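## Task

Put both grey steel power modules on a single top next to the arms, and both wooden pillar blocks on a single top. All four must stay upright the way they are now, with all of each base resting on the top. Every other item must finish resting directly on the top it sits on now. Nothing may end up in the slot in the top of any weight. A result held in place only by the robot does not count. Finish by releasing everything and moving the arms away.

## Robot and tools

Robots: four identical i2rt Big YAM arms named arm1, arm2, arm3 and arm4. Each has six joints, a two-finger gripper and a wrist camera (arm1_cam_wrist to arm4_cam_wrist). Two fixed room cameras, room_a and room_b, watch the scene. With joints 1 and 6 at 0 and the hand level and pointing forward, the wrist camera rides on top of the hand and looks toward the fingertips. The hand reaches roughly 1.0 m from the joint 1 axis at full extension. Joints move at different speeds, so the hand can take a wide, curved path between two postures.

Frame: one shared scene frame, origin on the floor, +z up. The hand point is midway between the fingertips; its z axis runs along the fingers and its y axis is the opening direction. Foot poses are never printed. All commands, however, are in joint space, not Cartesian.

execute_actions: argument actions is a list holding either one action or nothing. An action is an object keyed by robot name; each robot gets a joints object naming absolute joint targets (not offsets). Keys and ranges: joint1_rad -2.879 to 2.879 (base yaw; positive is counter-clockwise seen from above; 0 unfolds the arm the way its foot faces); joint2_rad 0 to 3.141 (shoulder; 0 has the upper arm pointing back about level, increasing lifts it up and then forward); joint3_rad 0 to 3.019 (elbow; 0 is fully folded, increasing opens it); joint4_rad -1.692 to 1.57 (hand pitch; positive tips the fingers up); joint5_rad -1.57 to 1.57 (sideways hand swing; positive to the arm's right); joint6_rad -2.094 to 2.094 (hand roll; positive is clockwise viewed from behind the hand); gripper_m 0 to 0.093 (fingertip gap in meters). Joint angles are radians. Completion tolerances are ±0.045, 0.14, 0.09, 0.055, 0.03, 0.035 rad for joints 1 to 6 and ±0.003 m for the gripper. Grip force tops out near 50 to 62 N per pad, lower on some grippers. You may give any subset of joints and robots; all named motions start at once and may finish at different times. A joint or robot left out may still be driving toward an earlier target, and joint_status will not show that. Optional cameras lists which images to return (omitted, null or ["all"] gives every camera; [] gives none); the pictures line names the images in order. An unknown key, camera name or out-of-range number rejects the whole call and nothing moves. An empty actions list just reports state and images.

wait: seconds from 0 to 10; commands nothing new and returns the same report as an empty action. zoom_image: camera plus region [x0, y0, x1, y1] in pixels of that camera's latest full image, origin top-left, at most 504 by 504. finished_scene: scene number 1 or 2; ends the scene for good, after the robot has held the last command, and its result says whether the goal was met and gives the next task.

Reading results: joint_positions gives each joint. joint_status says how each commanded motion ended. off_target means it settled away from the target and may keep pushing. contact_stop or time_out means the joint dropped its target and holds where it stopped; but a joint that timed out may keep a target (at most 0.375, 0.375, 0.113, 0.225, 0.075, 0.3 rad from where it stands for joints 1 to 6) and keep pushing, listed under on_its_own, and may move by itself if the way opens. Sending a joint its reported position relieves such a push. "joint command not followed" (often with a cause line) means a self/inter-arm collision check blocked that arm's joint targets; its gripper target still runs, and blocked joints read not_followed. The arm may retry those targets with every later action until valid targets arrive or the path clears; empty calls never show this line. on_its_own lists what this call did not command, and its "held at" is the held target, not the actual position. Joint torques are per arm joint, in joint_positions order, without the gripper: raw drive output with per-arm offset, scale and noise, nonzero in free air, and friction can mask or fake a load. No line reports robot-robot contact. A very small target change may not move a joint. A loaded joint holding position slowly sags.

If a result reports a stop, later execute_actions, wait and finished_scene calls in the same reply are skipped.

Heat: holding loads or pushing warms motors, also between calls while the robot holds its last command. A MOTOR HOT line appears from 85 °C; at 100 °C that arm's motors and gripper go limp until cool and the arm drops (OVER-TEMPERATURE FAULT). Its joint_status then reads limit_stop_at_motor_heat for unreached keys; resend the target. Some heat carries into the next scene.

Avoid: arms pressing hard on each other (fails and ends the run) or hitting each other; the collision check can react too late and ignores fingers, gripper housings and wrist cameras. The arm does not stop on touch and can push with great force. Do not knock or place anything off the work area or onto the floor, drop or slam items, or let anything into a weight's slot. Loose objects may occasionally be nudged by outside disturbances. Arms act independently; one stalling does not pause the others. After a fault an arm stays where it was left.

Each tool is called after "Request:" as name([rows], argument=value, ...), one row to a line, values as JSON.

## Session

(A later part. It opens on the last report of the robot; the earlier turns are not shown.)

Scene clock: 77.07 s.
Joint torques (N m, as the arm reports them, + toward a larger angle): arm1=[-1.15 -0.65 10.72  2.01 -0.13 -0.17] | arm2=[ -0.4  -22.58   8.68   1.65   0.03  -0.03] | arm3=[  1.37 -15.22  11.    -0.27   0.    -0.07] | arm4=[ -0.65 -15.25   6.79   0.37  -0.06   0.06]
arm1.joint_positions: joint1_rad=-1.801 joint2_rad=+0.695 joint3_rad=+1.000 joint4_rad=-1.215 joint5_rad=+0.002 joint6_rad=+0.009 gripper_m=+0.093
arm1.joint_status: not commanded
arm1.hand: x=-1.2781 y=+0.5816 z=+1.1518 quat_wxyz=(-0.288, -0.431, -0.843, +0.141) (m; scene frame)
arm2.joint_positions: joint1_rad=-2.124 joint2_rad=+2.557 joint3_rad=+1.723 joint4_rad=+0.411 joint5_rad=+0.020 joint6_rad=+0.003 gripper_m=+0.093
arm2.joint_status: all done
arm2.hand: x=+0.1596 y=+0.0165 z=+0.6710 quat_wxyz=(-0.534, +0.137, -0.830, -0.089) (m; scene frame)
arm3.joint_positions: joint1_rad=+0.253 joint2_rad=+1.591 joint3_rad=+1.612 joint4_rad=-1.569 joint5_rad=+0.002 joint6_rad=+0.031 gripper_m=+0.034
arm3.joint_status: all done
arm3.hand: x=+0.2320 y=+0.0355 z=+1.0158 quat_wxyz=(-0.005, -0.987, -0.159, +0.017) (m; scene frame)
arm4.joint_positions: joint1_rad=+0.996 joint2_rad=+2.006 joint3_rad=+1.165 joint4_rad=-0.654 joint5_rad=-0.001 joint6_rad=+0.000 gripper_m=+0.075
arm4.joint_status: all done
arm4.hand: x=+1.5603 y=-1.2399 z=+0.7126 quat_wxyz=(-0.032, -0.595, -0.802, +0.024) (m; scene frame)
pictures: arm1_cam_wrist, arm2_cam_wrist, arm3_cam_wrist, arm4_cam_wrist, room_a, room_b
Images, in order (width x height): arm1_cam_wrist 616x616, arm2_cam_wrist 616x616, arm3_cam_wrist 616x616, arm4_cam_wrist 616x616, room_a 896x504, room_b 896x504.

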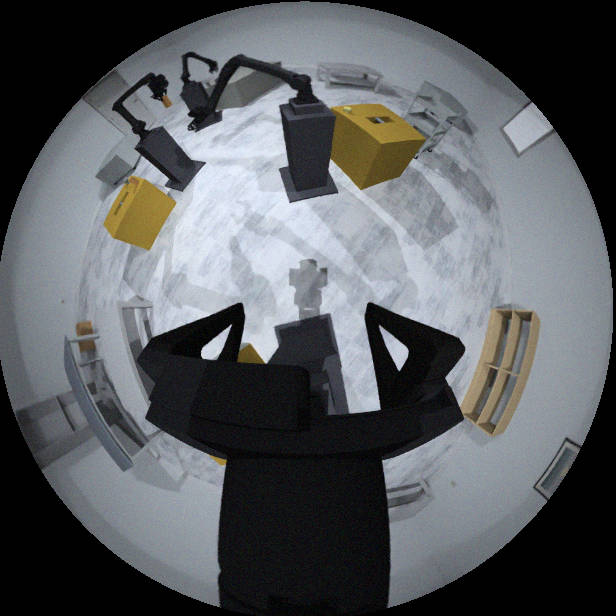

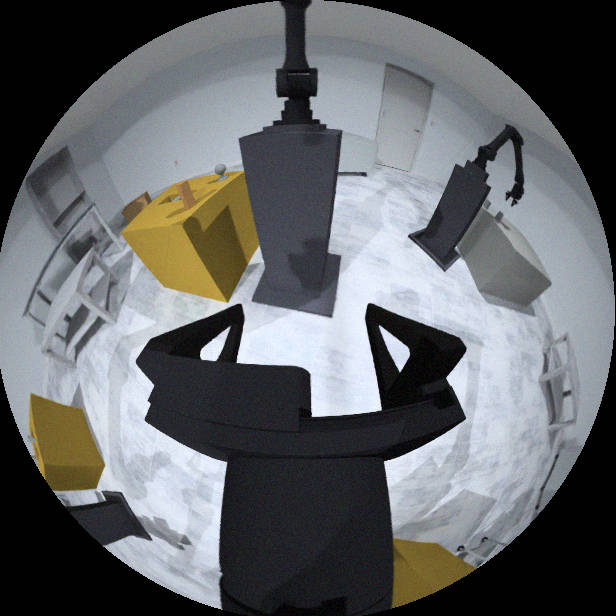

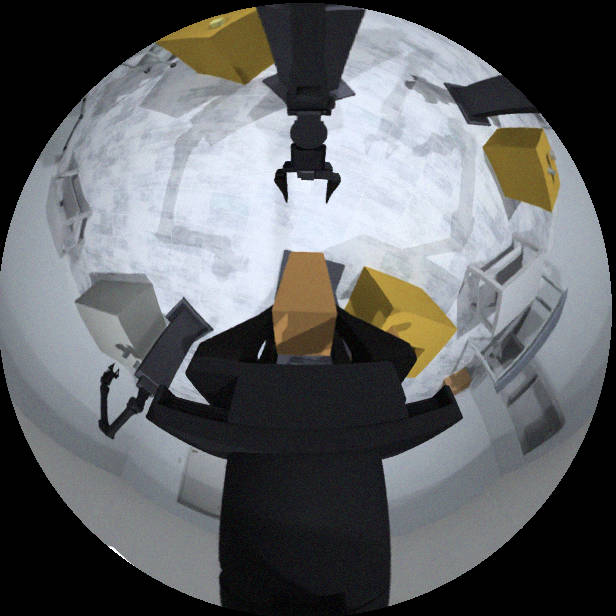

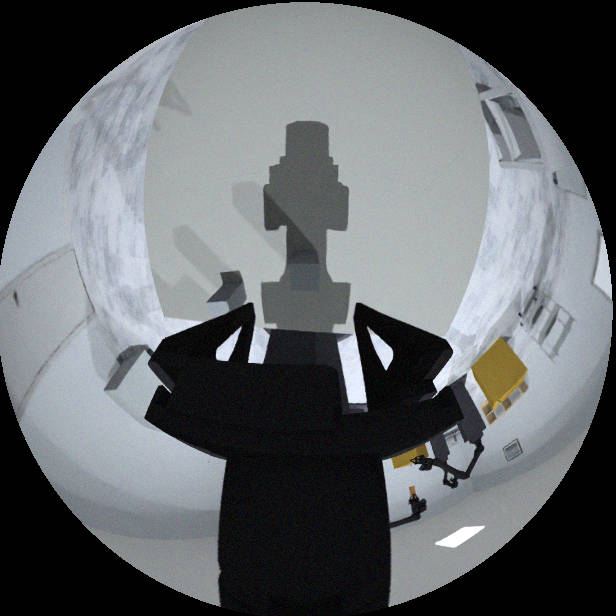

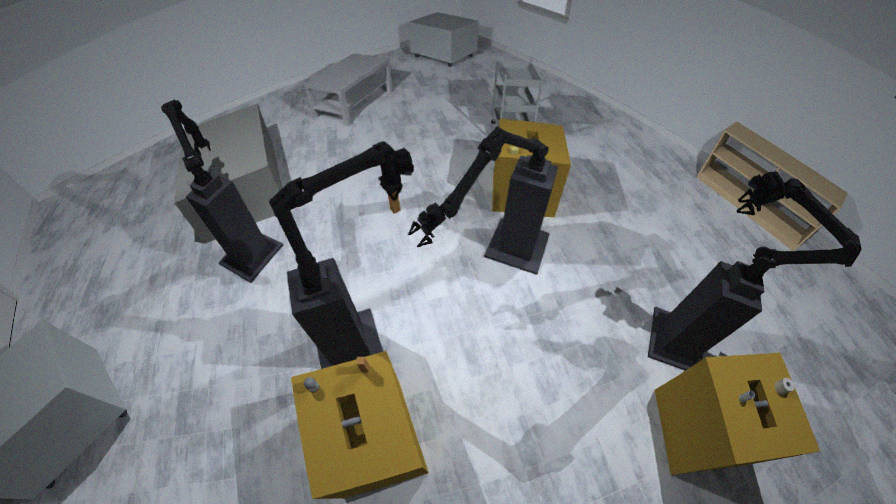

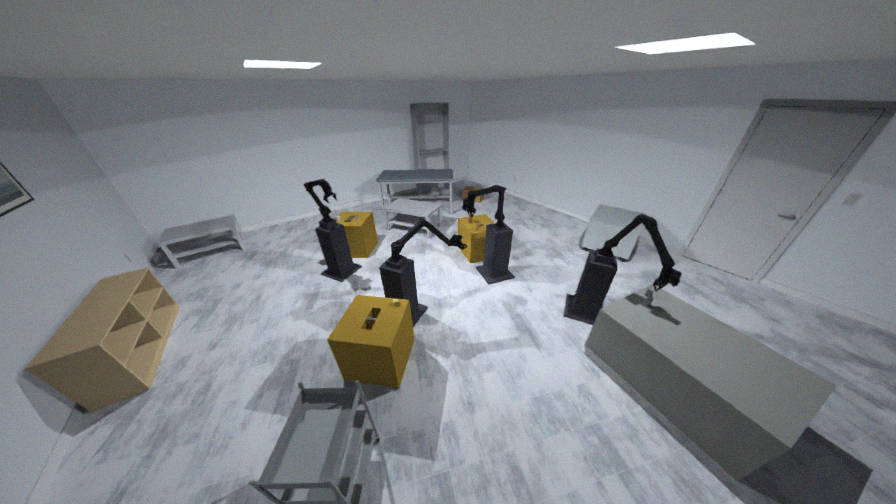

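Request:
execute_actions([
  {"arm2":{"joints":{"joint4_rad":1.0,"joint3_rad":1.3,"joint1_rad":-1.85}},"arm3":{"joints":{"joint1_rad":-1.35,"joint2_rad":1.945,"joint3_rad":1.405,"joint4_rad":-0.97,"joint6_rad":0.2}},"arm4":{"joints":{"joint2_rad":1.0,"joint3_rad":1.0,"joint4_rad":-1.2}}},
], cameras=["arm2_cam_wrist","arm3_cam_wrist","room_a"])

Scene clock: 79.93 s.
Joint torques (N m, as the arm reports them, + toward a larger angle): arm1=[-0.85 -0.61 10.83  2.08 -0.13 -0.2 ] | arm2=[ -0.49 -18.09   4.39   3.12  -0.03  -0.03] | arm3=[  0.84 -22.42   8.69   0.3    0.04  -0.03] | arm4=[-0.6  -4.83  9.98  0.93 -0.06  0.06]
arm1.joint_positions: joint1_rad=-1.801 joint2_rad=+0.695 joint3_rad=+1.000 joint4_rad=-1.215 joint5_rad=+0.002 joint6_rad=+0.009 gripper_m=+0.093
arm1.joint_status: not commanded
arm1.hand: x=-1.2781 y=+0.5816 z=+1.1518 quat_wxyz=(-0.288, -0.431, -0.843, +0.141) (m; scene frame)
arm2.joint_positions: joint1_rad=-1.854 joint2_rad=+2.539 joint3_rad=+1.298 joint4_rad=+0.978 joint5_rad=+0.021 joint6_rad=+0.003 gripper_m=+0.093
arm2.joint_status: all done
arm2.hand: x=-0.0462 y=+0.1497 z=+0.6375 quat_wxyz=(-0.580, +0.232, -0.760, -0.180) (m; scene frame)
arm3.joint_positions: joint1_rad=-1.354 joint2_rad=+1.965 joint3_rad=+1.395 joint4_rad=-0.973 joint5_rad=+0.001 joint6_rad=+0.187 gripper_m=+0.034
arm3.joint_status: all done
arm3.hand: x=+0.5129 y=+0.7300 z=+0.7391 quat_wxyz=(+0.001, -0.751, +0.661, +0.012) (m; scene frame)
arm4.joint_positions: joint1_rad=+0.996 joint2_rad=+1.000 joint3_rad=+0.980 joint4_rad=-1.194 joint5_rad=-0.001 joint6_rad=+0.000 gripper_m=+0.075
arm4.joint_status: all done
arm4.hand: x=+1.5103 y=-1.0718 z=+1.0443 quat_wxyz=(-0.143, -0.586, -0.790, +0.107) (m; scene frame)
pictures: arm2_cam_wrist, arm3_cam_wrist, room_a
Images, in order (width x height): arm2_cam_wrist 616x616, arm3_cam_wrist 616x616, room_a 896x504.

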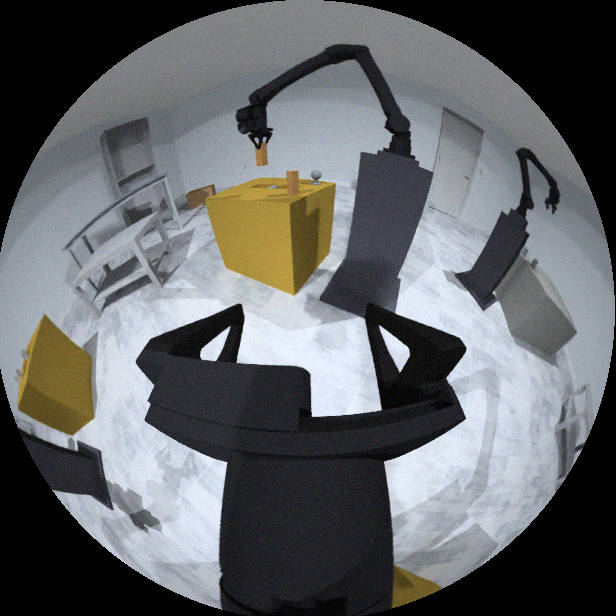

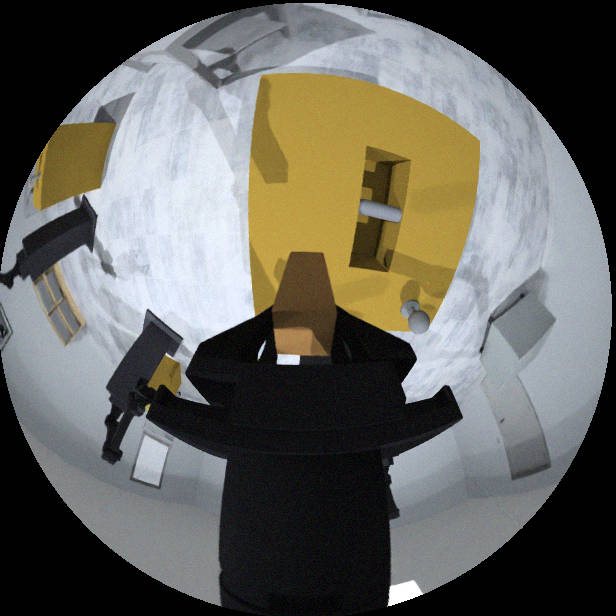

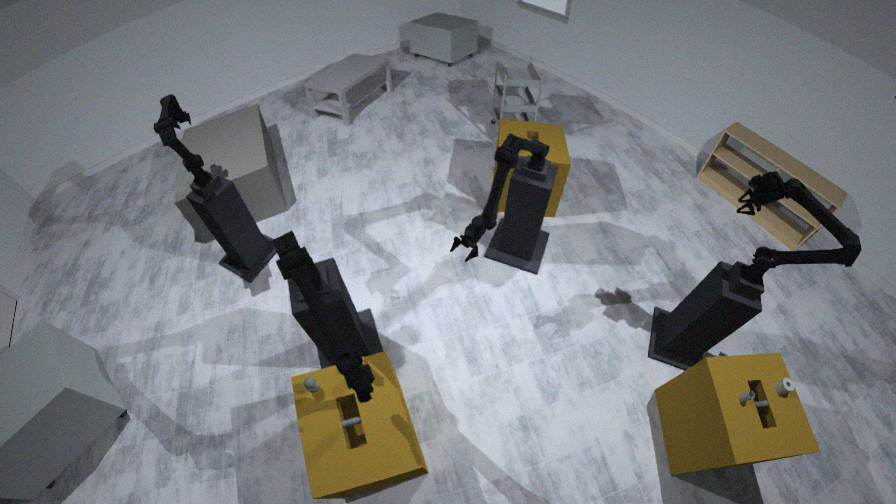

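Request:
zoom_image(camera="arm2_cam_wrist", region=[200, 90, 340, 230])

Region (200, 90, 340, 230) of arm2_cam_wrist's 616x616 image, scaled by 3.600, with more detail than that image has.

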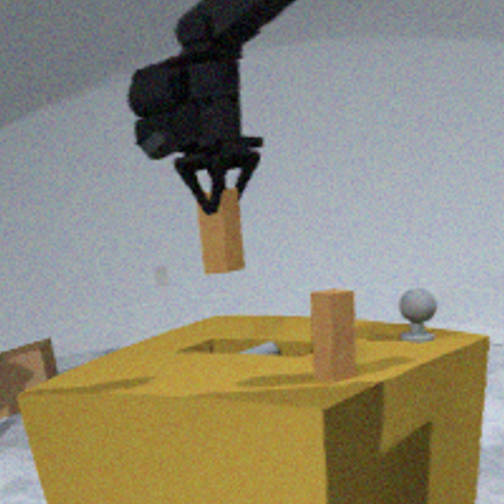

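Request:
execute_actions([
  {"arm3":{"joints":{"joint2_rad":2.14,"joint4_rad":-0.77}}},
], cameras=["arm2_cam_wrist","arm3_cam_wrist"])

Request:
zoom_image(camera="arm2_cam_wrist", region=[220, 130, 320, 220])

Scene clock: 82.43 s.
Joint torques (N m, as the arm reports them, + toward a larger angle): arm1=[-0.63 -0.93 10.91  2.1  -0.12 -0.21] | arm2=[ -0.33 -17.97   4.4    3.14  -0.02  -0.03] | arm3=[  0.81 -22.91   8.15   0.85   0.05  -0.03] | arm4=[-0.59 -4.98 10.08  0.93 -0.06  0.06]
arm1.joint_positions: joint1_rad=-1.801 joint2_rad=+0.695 joint3_rad=+1.000 joint4_rad=-1.215 joint5_rad=+0.002 joint6_rad=+0.009 gripper_m=+0.093
arm1.joint_status: not commanded
arm1.hand: x=-1.2781 y=+0.5816 z=+1.1518 quat_wxyz=(-0.288, -0.431, -0.843, +0.141) (m; scene frame)
arm2.joint_positions: joint1_rad=-1.854 joint2_rad=+2.539 joint3_rad=+1.298 joint4_rad=+0.978 joint5_rad=+0.021 joint6_rad=+0.003 gripper_m=+0.093
arm2.joint_status: not commanded
arm2.hand: x=-0.0462 y=+0.1497 z=+0.6375 quat_wxyz=(-0.580, +0.232, -0.760, -0.180) (m; scene frame)
arm3.joint_positions: joint1_rad=-1.354 joint2_rad=+2.157 joint3_rad=+1.389 joint4_rad=-0.785 joint5_rad=+0.001 joint6_rad=+0.187 gripper_m=+0.034
arm3.joint_status: all done
arm3.hand: x=+0.5091 y=+0.7375 z=+0.6342 quat_wxyz=(-0.001, -0.751, +0.661, +0.008) (m; scene frame)
arm4.joint_positions: joint1_rad=+0.996 joint2_rad=+1.000 joint3_rad=+0.980 joint4_rad=-1.194 joint5_rad=-0.001 joint6_rad=+0.000 gripper_m=+0.075
arm4.joint_status: not commanded
arm4.hand: x=+1.5103 y=-1.0718 z=+1.0443 quat_wxyz=(-0.143, -0.586, -0.790, +0.107) (m; scene frame)
pictures: arm2_cam_wrist, arm3_cam_wrist
Images, in order (width x height): arm2_cam_wrist 616x616, arm3_cam_wrist 616x616.

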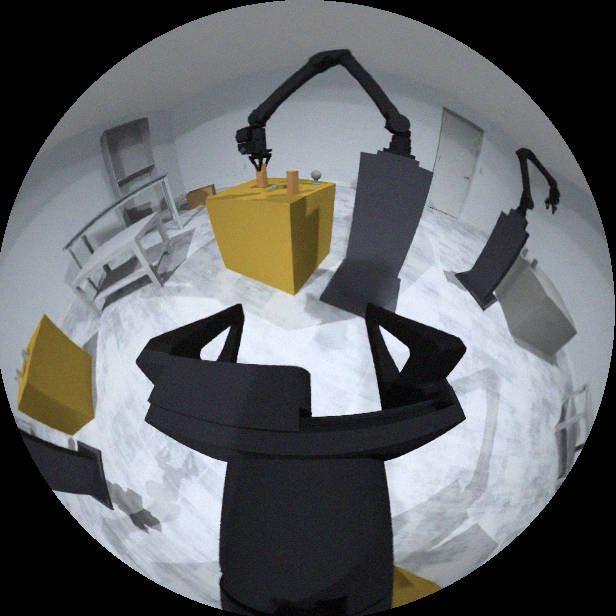

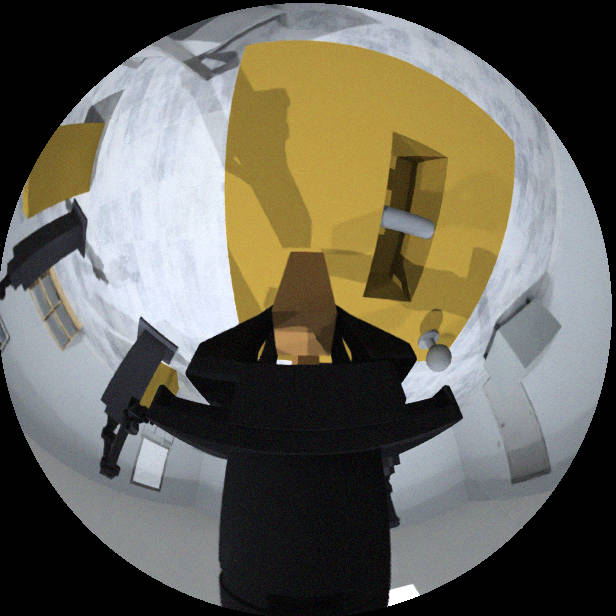

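Region (220, 130, 320, 220) of arm2_cam_wrist's 616x616 image, scaled by 5.040, with more detail than that image has; it fills the top 454 rows of this view, and the rest is white.

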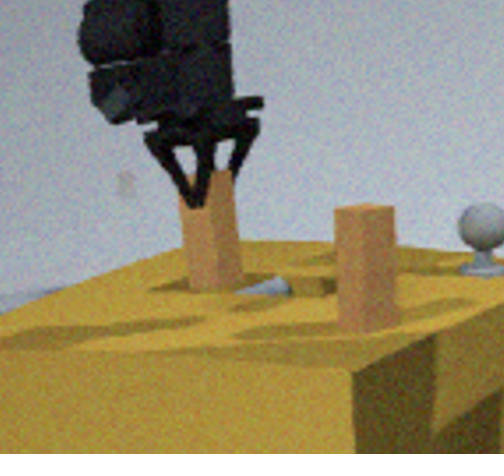

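Request:
execute_actions([
  {"arm3":{"joints":{"joint2_rad":2.215,"joint4_rad":-0.715}}},
], cameras=["arm2_cam_wrist","arm3_cam_wrist"])

Request:
zoom_image(camera="arm2_cam_wrist", region=[220, 130, 320, 220])

Scene clock: 84.03 s.
Joint torques (N m, as the arm reports them, + toward a larger angle): arm1=[-0.61 -0.12 10.73  2.21 -0.09 -0.21] | arm2=[ -0.39 -17.99   4.39   3.12  -0.02  -0.03] | arm3=[  0.74 -20.64   7.7    0.8    0.05  -0.03] | arm4=[-0.61 -4.99 10.09  0.92 -0.06  0.06]
arm1.joint_positions: joint1_rad=-1.801 joint2_rad=+0.695 joint3_rad=+1.000 joint4_rad=-1.215 joint5_rad=+0.002 joint6_rad=+0.009 gripper_m=+0.093
arm1.joint_status: not commanded
arm1.hand: x=-1.2781 y=+0.5816 z=+1.1518 quat_wxyz=(-0.288, -0.431, -0.843, +0.141) (m; scene frame)
arm2.joint_positions: joint1_rad=-1.854 joint2_rad=+2.539 joint3_rad=+1.298 joint4_rad=+0.978 joint5_rad=+0.021 joint6_rad=+0.003 gripper_m=+0.093
arm2.joint_status: not commanded
arm2.hand: x=-0.0462 y=+0.1497 z=+0.6375 quat_wxyz=(-0.580, +0.232, -0.760, -0.180) (m; scene frame)
arm3.joint_positions: joint1_rad=-1.354 joint2_rad=+2.203 joint3_rad=+1.389 joint4_rad=-0.730 joint5_rad=+0.001 joint6_rad=+0.187 gripper_m=+0.034
arm3.joint_status: all done
arm3.hand: x=+0.5083 y=+0.7392 z=+0.6089 quat_wxyz=(+0.001, -0.751, +0.661, +0.012) (m; scene frame)
arm4.joint_positions: joint1_rad=+0.996 joint2_rad=+1.000 joint3_rad=+0.980 joint4_rad=-1.194 joint5_rad=-0.001 joint6_rad=+0.000 gripper_m=+0.075
arm4.joint_status: not commanded
arm4.hand: x=+1.5103 y=-1.0718 z=+1.0443 quat_wxyz=(-0.143, -0.586, -0.790, +0.107) (m; scene frame)
pictures: arm2_cam_wrist, arm3_cam_wrist
Images, in order (width x height): arm2_cam_wrist 616x616, arm3_cam_wrist 616x616.

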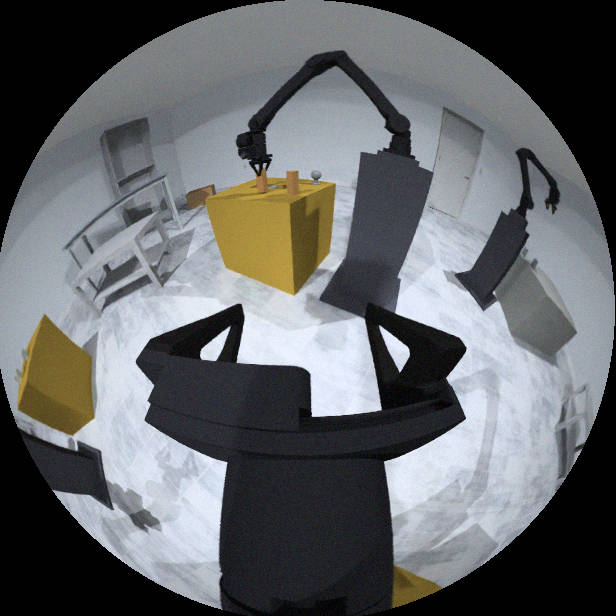

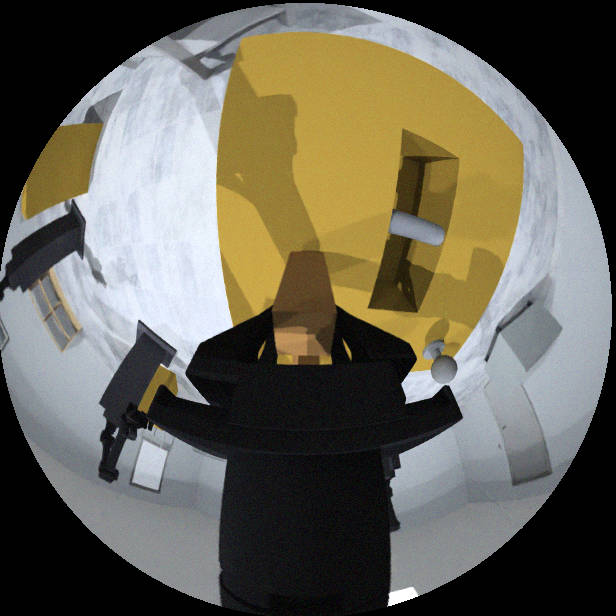

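Region (220, 130, 320, 220) of arm2_cam_wrist's 616x616 image, scaled by 5.040, with more detail than that image has; it fills the top 454 rows of this view, and the rest is white.

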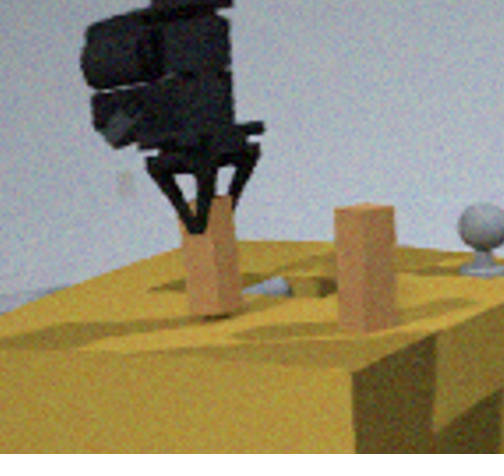

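A few mm remain.

Request:
execute_actions([
  {"arm3":{"joints":{"joint2_rad":2.24,"joint4_rad":-0.70}}},
], cameras=["arm2_cam_wrist","arm3_cam_wrist"])

Request:
zoom_image(camera="arm2_cam_wrist", region=[220, 130, 320, 220])

Scene clock: 85.13 s.
Joint torques (N m, as the arm reports them, + toward a larger angle): arm1=[-1.19 -0.15 10.74  2.02 -0.1  -0.16] | arm2=[ -0.32 -17.97   4.4    3.15  -0.02  -0.02] | arm3=[  0.78 -19.29   7.62   1.03   0.06  -0.03] | arm4=[-0.6  -4.96 10.08  0.92 -0.06  0.06]
arm1.joint_positions: joint1_rad=-1.801 joint2_rad=+0.695 joint3_rad=+1.000 joint4_rad=-1.215 joint5_rad=+0.002 joint6_rad=+0.009 gripper_m=+0.093
arm1.joint_status: not commanded
arm1.hand: x=-1.2781 y=+0.5816 z=+1.1518 quat_wxyz=(-0.288, -0.431, -0.843, +0.141) (m; scene frame)
arm2.joint_positions: joint1_rad=-1.854 joint2_rad=+2.539 joint3_rad=+1.298 joint4_rad=+0.978 joint5_rad=+0.021 joint6_rad=+0.003 gripper_m=+0.093
arm2.joint_status: not commanded
arm2.hand: x=-0.0462 y=+0.1497 z=+0.6375 quat_wxyz=(-0.580, +0.232, -0.760, -0.180) (m; scene frame)
arm3.joint_positions: joint1_rad=-1.354 joint2_rad=+2.221 joint3_rad=+1.389 joint4_rad=-0.715 joint5_rad=+0.001 joint6_rad=+0.187 gripper_m=+0.034
arm3.joint_status: all done
arm3.hand: x=+0.5084 y=+0.7383 z=+0.5996 quat_wxyz=(+0.000, -0.751, +0.661, +0.011) (m; scene frame)
arm4.joint_positions: joint1_rad=+0.996 joint2_rad=+1.000 joint3_rad=+0.980 joint4_rad=-1.194 joint5_rad=-0.001 joint6_rad=+0.000 gripper_m=+0.075
arm4.joint_status: not commanded
arm4.hand: x=+1.5103 y=-1.0718 z=+1.0443 quat_wxyz=(-0.143, -0.586, -0.790, +0.107) (m; scene frame)
pictures: arm2_cam_wrist, arm3_cam_wrist
Images, in order (width x height): arm2_cam_wrist 616x616, arm3_cam_wrist 616x616.

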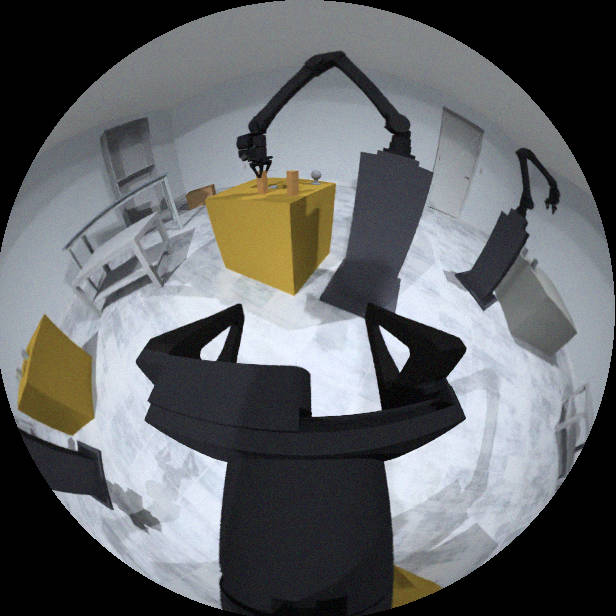

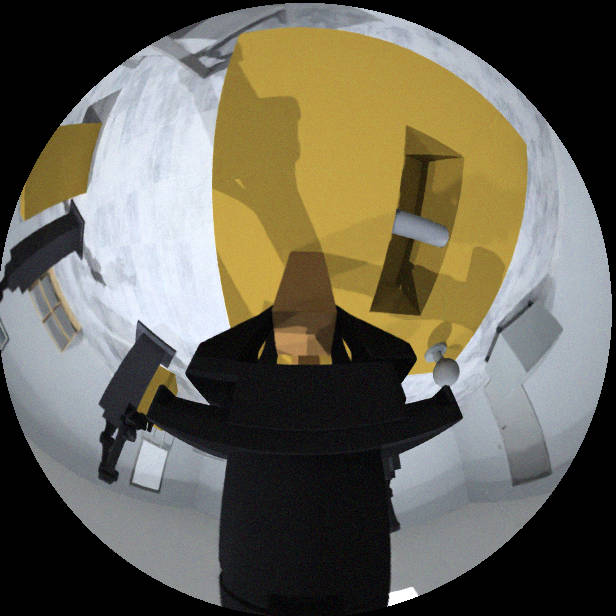

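Region (220, 130, 320, 220) of arm2_cam_wrist's 616x616 image, scaled by 5.040, with more detail than that image has; it fills the top 454 rows of this view, and the rest is white.

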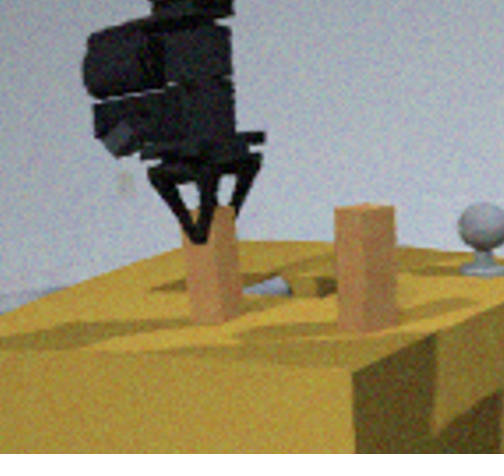

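Request:
execute_actions([
  {"arm3":{"joints":{"joint2_rad":2.22,"gripper_m":0.085}}},
], cameras=[])

Request:
execute_actions([
  {"arm3":{"joints":{"joint2_rad":1.6,"joint4_rad":-0.95}},"arm2":{"joints":{"joint2_rad":1.8,"joint4_rad":0.3}}},
], cameras=["arm3_cam_wrist","arm4_cam_wrist","room_a","room_b"])

Scene clock: 86.47 s.
Joint torques (N m, as the arm reports them, + toward a larger angle): arm1=[-1.01 -0.33 10.83  2.1  -0.13 -0.18] | arm2=[ -0.32 -18.08   4.38   3.15  -0.02  -0.03] | arm3=[  0.8  -21.36   7.8    0.89   0.05  -0.03] | arm4=[-0.61 -4.97 10.09  0.92 -0.06  0.06]
arm1.joint_positions: joint1_rad=-1.801 joint2_rad=+0.695 joint3_rad=+1.000 joint4_rad=-1.215 joint5_rad=+0.002 joint6_rad=+0.009 gripper_m=+0.093
arm1.joint_status: not commanded
arm1.hand: x=-1.2781 y=+0.5816 z=+1.1518 quat_wxyz=(-0.288, -0.431, -0.843, +0.141) (m; scene frame)
arm2.joint_positions: joint1_rad=-1.854 joint2_rad=+2.539 joint3_rad=+1.298 joint4_rad=+0.978 joint5_rad=+0.021 joint6_rad=+0.003 gripper_m=+0.093
arm2.joint_status: not commanded
arm2.hand: x=-0.0462 y=+0.1497 z=+0.6375 quat_wxyz=(-0.580, +0.232, -0.760, -0.180) (m; scene frame)
arm3.joint_positions: joint1_rad=-1.354 joint2_rad=+2.221 joint3_rad=+1.389 joint4_rad=-0.715 joint5_rad=+0.001 joint6_rad=+0.187 gripper_m=+0.085
arm3.joint_status: all done
arm3.hand: x=+0.5084 y=+0.7383 z=+0.5996 quat_wxyz=(+0.000, -0.751, +0.661, +0.011) (m; scene frame)
arm4.joint_positions: joint1_rad=+0.996 joint2_rad=+1.000 joint3_rad=+0.980 joint4_rad=-1.194 joint5_rad=-0.001 joint6_rad=+0.000 gripper_m=+0.075
arm4.joint_status: not commanded
arm4.hand: x=+1.5103 y=-1.0718 z=+1.0443 quat_wxyz=(-0.143, -0.586, -0.790, +0.107) (m; scene frame)
pictures: none
No camera images: the call's "cameras" was empty. Leave "cameras" out to get every camera's image.

Scene clock: 88.03 s.
Joint torques (N m, as the arm reports them, + toward a larger angle): arm1=[-1.   -0.2  10.8   1.94 -0.11 -0.18] | arm2=[ -0.39 -14.76  10.07   1.81  -0.02  -0.03] | arm3=[  0.7  -14.6   11.01   0.34   0.05  -0.04] | arm4=[-0.61 -4.97 10.08  0.93 -0.06  0.06]
arm1.joint_positions: joint1_rad=-1.801 joint2_rad=+0.695 joint3_rad=+1.000 joint4_rad=-1.215 joint5_rad=+0.002 joint6_rad=+0.009 gripper_m=+0.093
arm1.joint_status: not commanded
arm1.hand: x=-1.2781 y=+0.5816 z=+1.1518 quat_wxyz=(-0.288, -0.431, -0.843, +0.141) (m; scene frame)
arm2.joint_positions: joint1_rad=-1.854 joint2_rad=+1.792 joint3_rad=+1.289 joint4_rad=+0.309 joint5_rad=+0.021 joint6_rad=+0.003 gripper_m=+0.093
arm2.joint_status: all done
arm2.hand: x=-0.0325 y=+0.1559 z=+1.0271 quat_wxyz=(-0.605, +0.225, -0.740, -0.188) (m; scene frame)
arm3.joint_positions: joint1_rad=-1.354 joint2_rad=+1.583 joint3_rad=+1.393 joint4_rad=-0.935 joint5_rad=+0.001 joint6_rad=+0.187 gripper_m=+0.085
arm3.joint_status: all done
arm3.hand: x=+0.5095 y=+0.7483 z=+0.9508 quat_wxyz=(+0.107, -0.732, +0.646, +0.190) (m; scene frame)
arm4.joint_positions: joint1_rad=+0.996 joint2_rad=+1.000 joint3_rad=+0.980 joint4_rad=-1.194 joint5_rad=-0.001 joint6_rad=+0.000 gripper_m=+0.075
arm4.joint_status: not commanded
arm4.hand: x=+1.5103 y=-1.0718 z=+1.0443 quat_wxyz=(-0.143, -0.586, -0.790, +0.107) (m; scene frame)
pictures: arm3_cam_wrist, arm4_cam_wrist, room_a, room_b
Images, in order (width x height): arm3_cam_wrist 616x616, arm4_cam_wrist 616x616, room_a 896x504, room_b 896x504.

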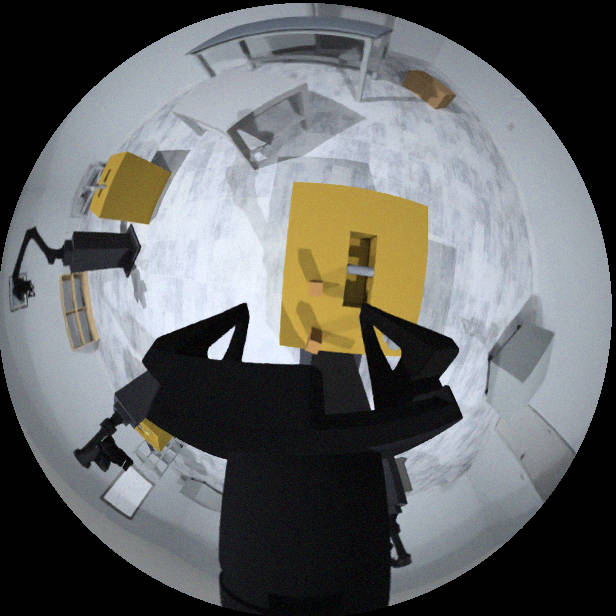

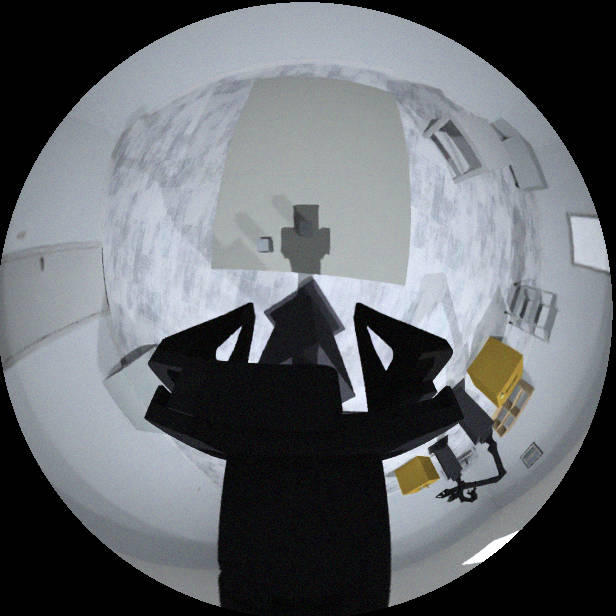

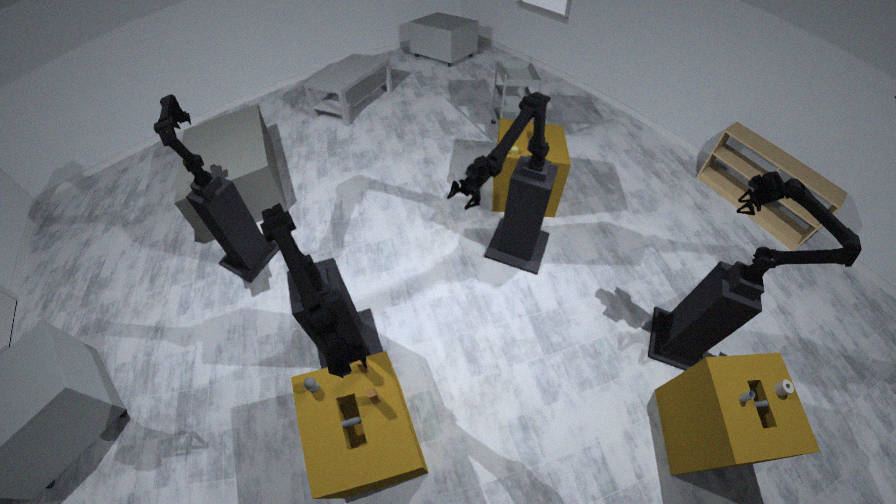

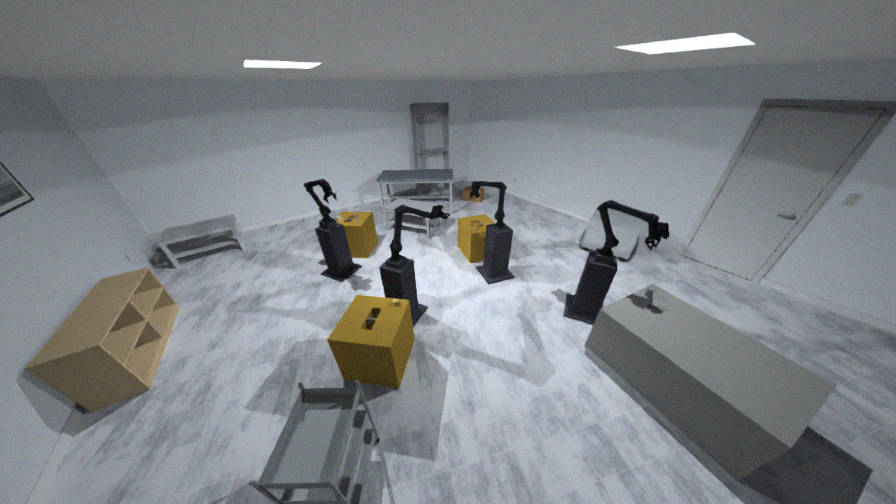

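Request:
finished_scene(scene=1)

The scene is finished: the task was done.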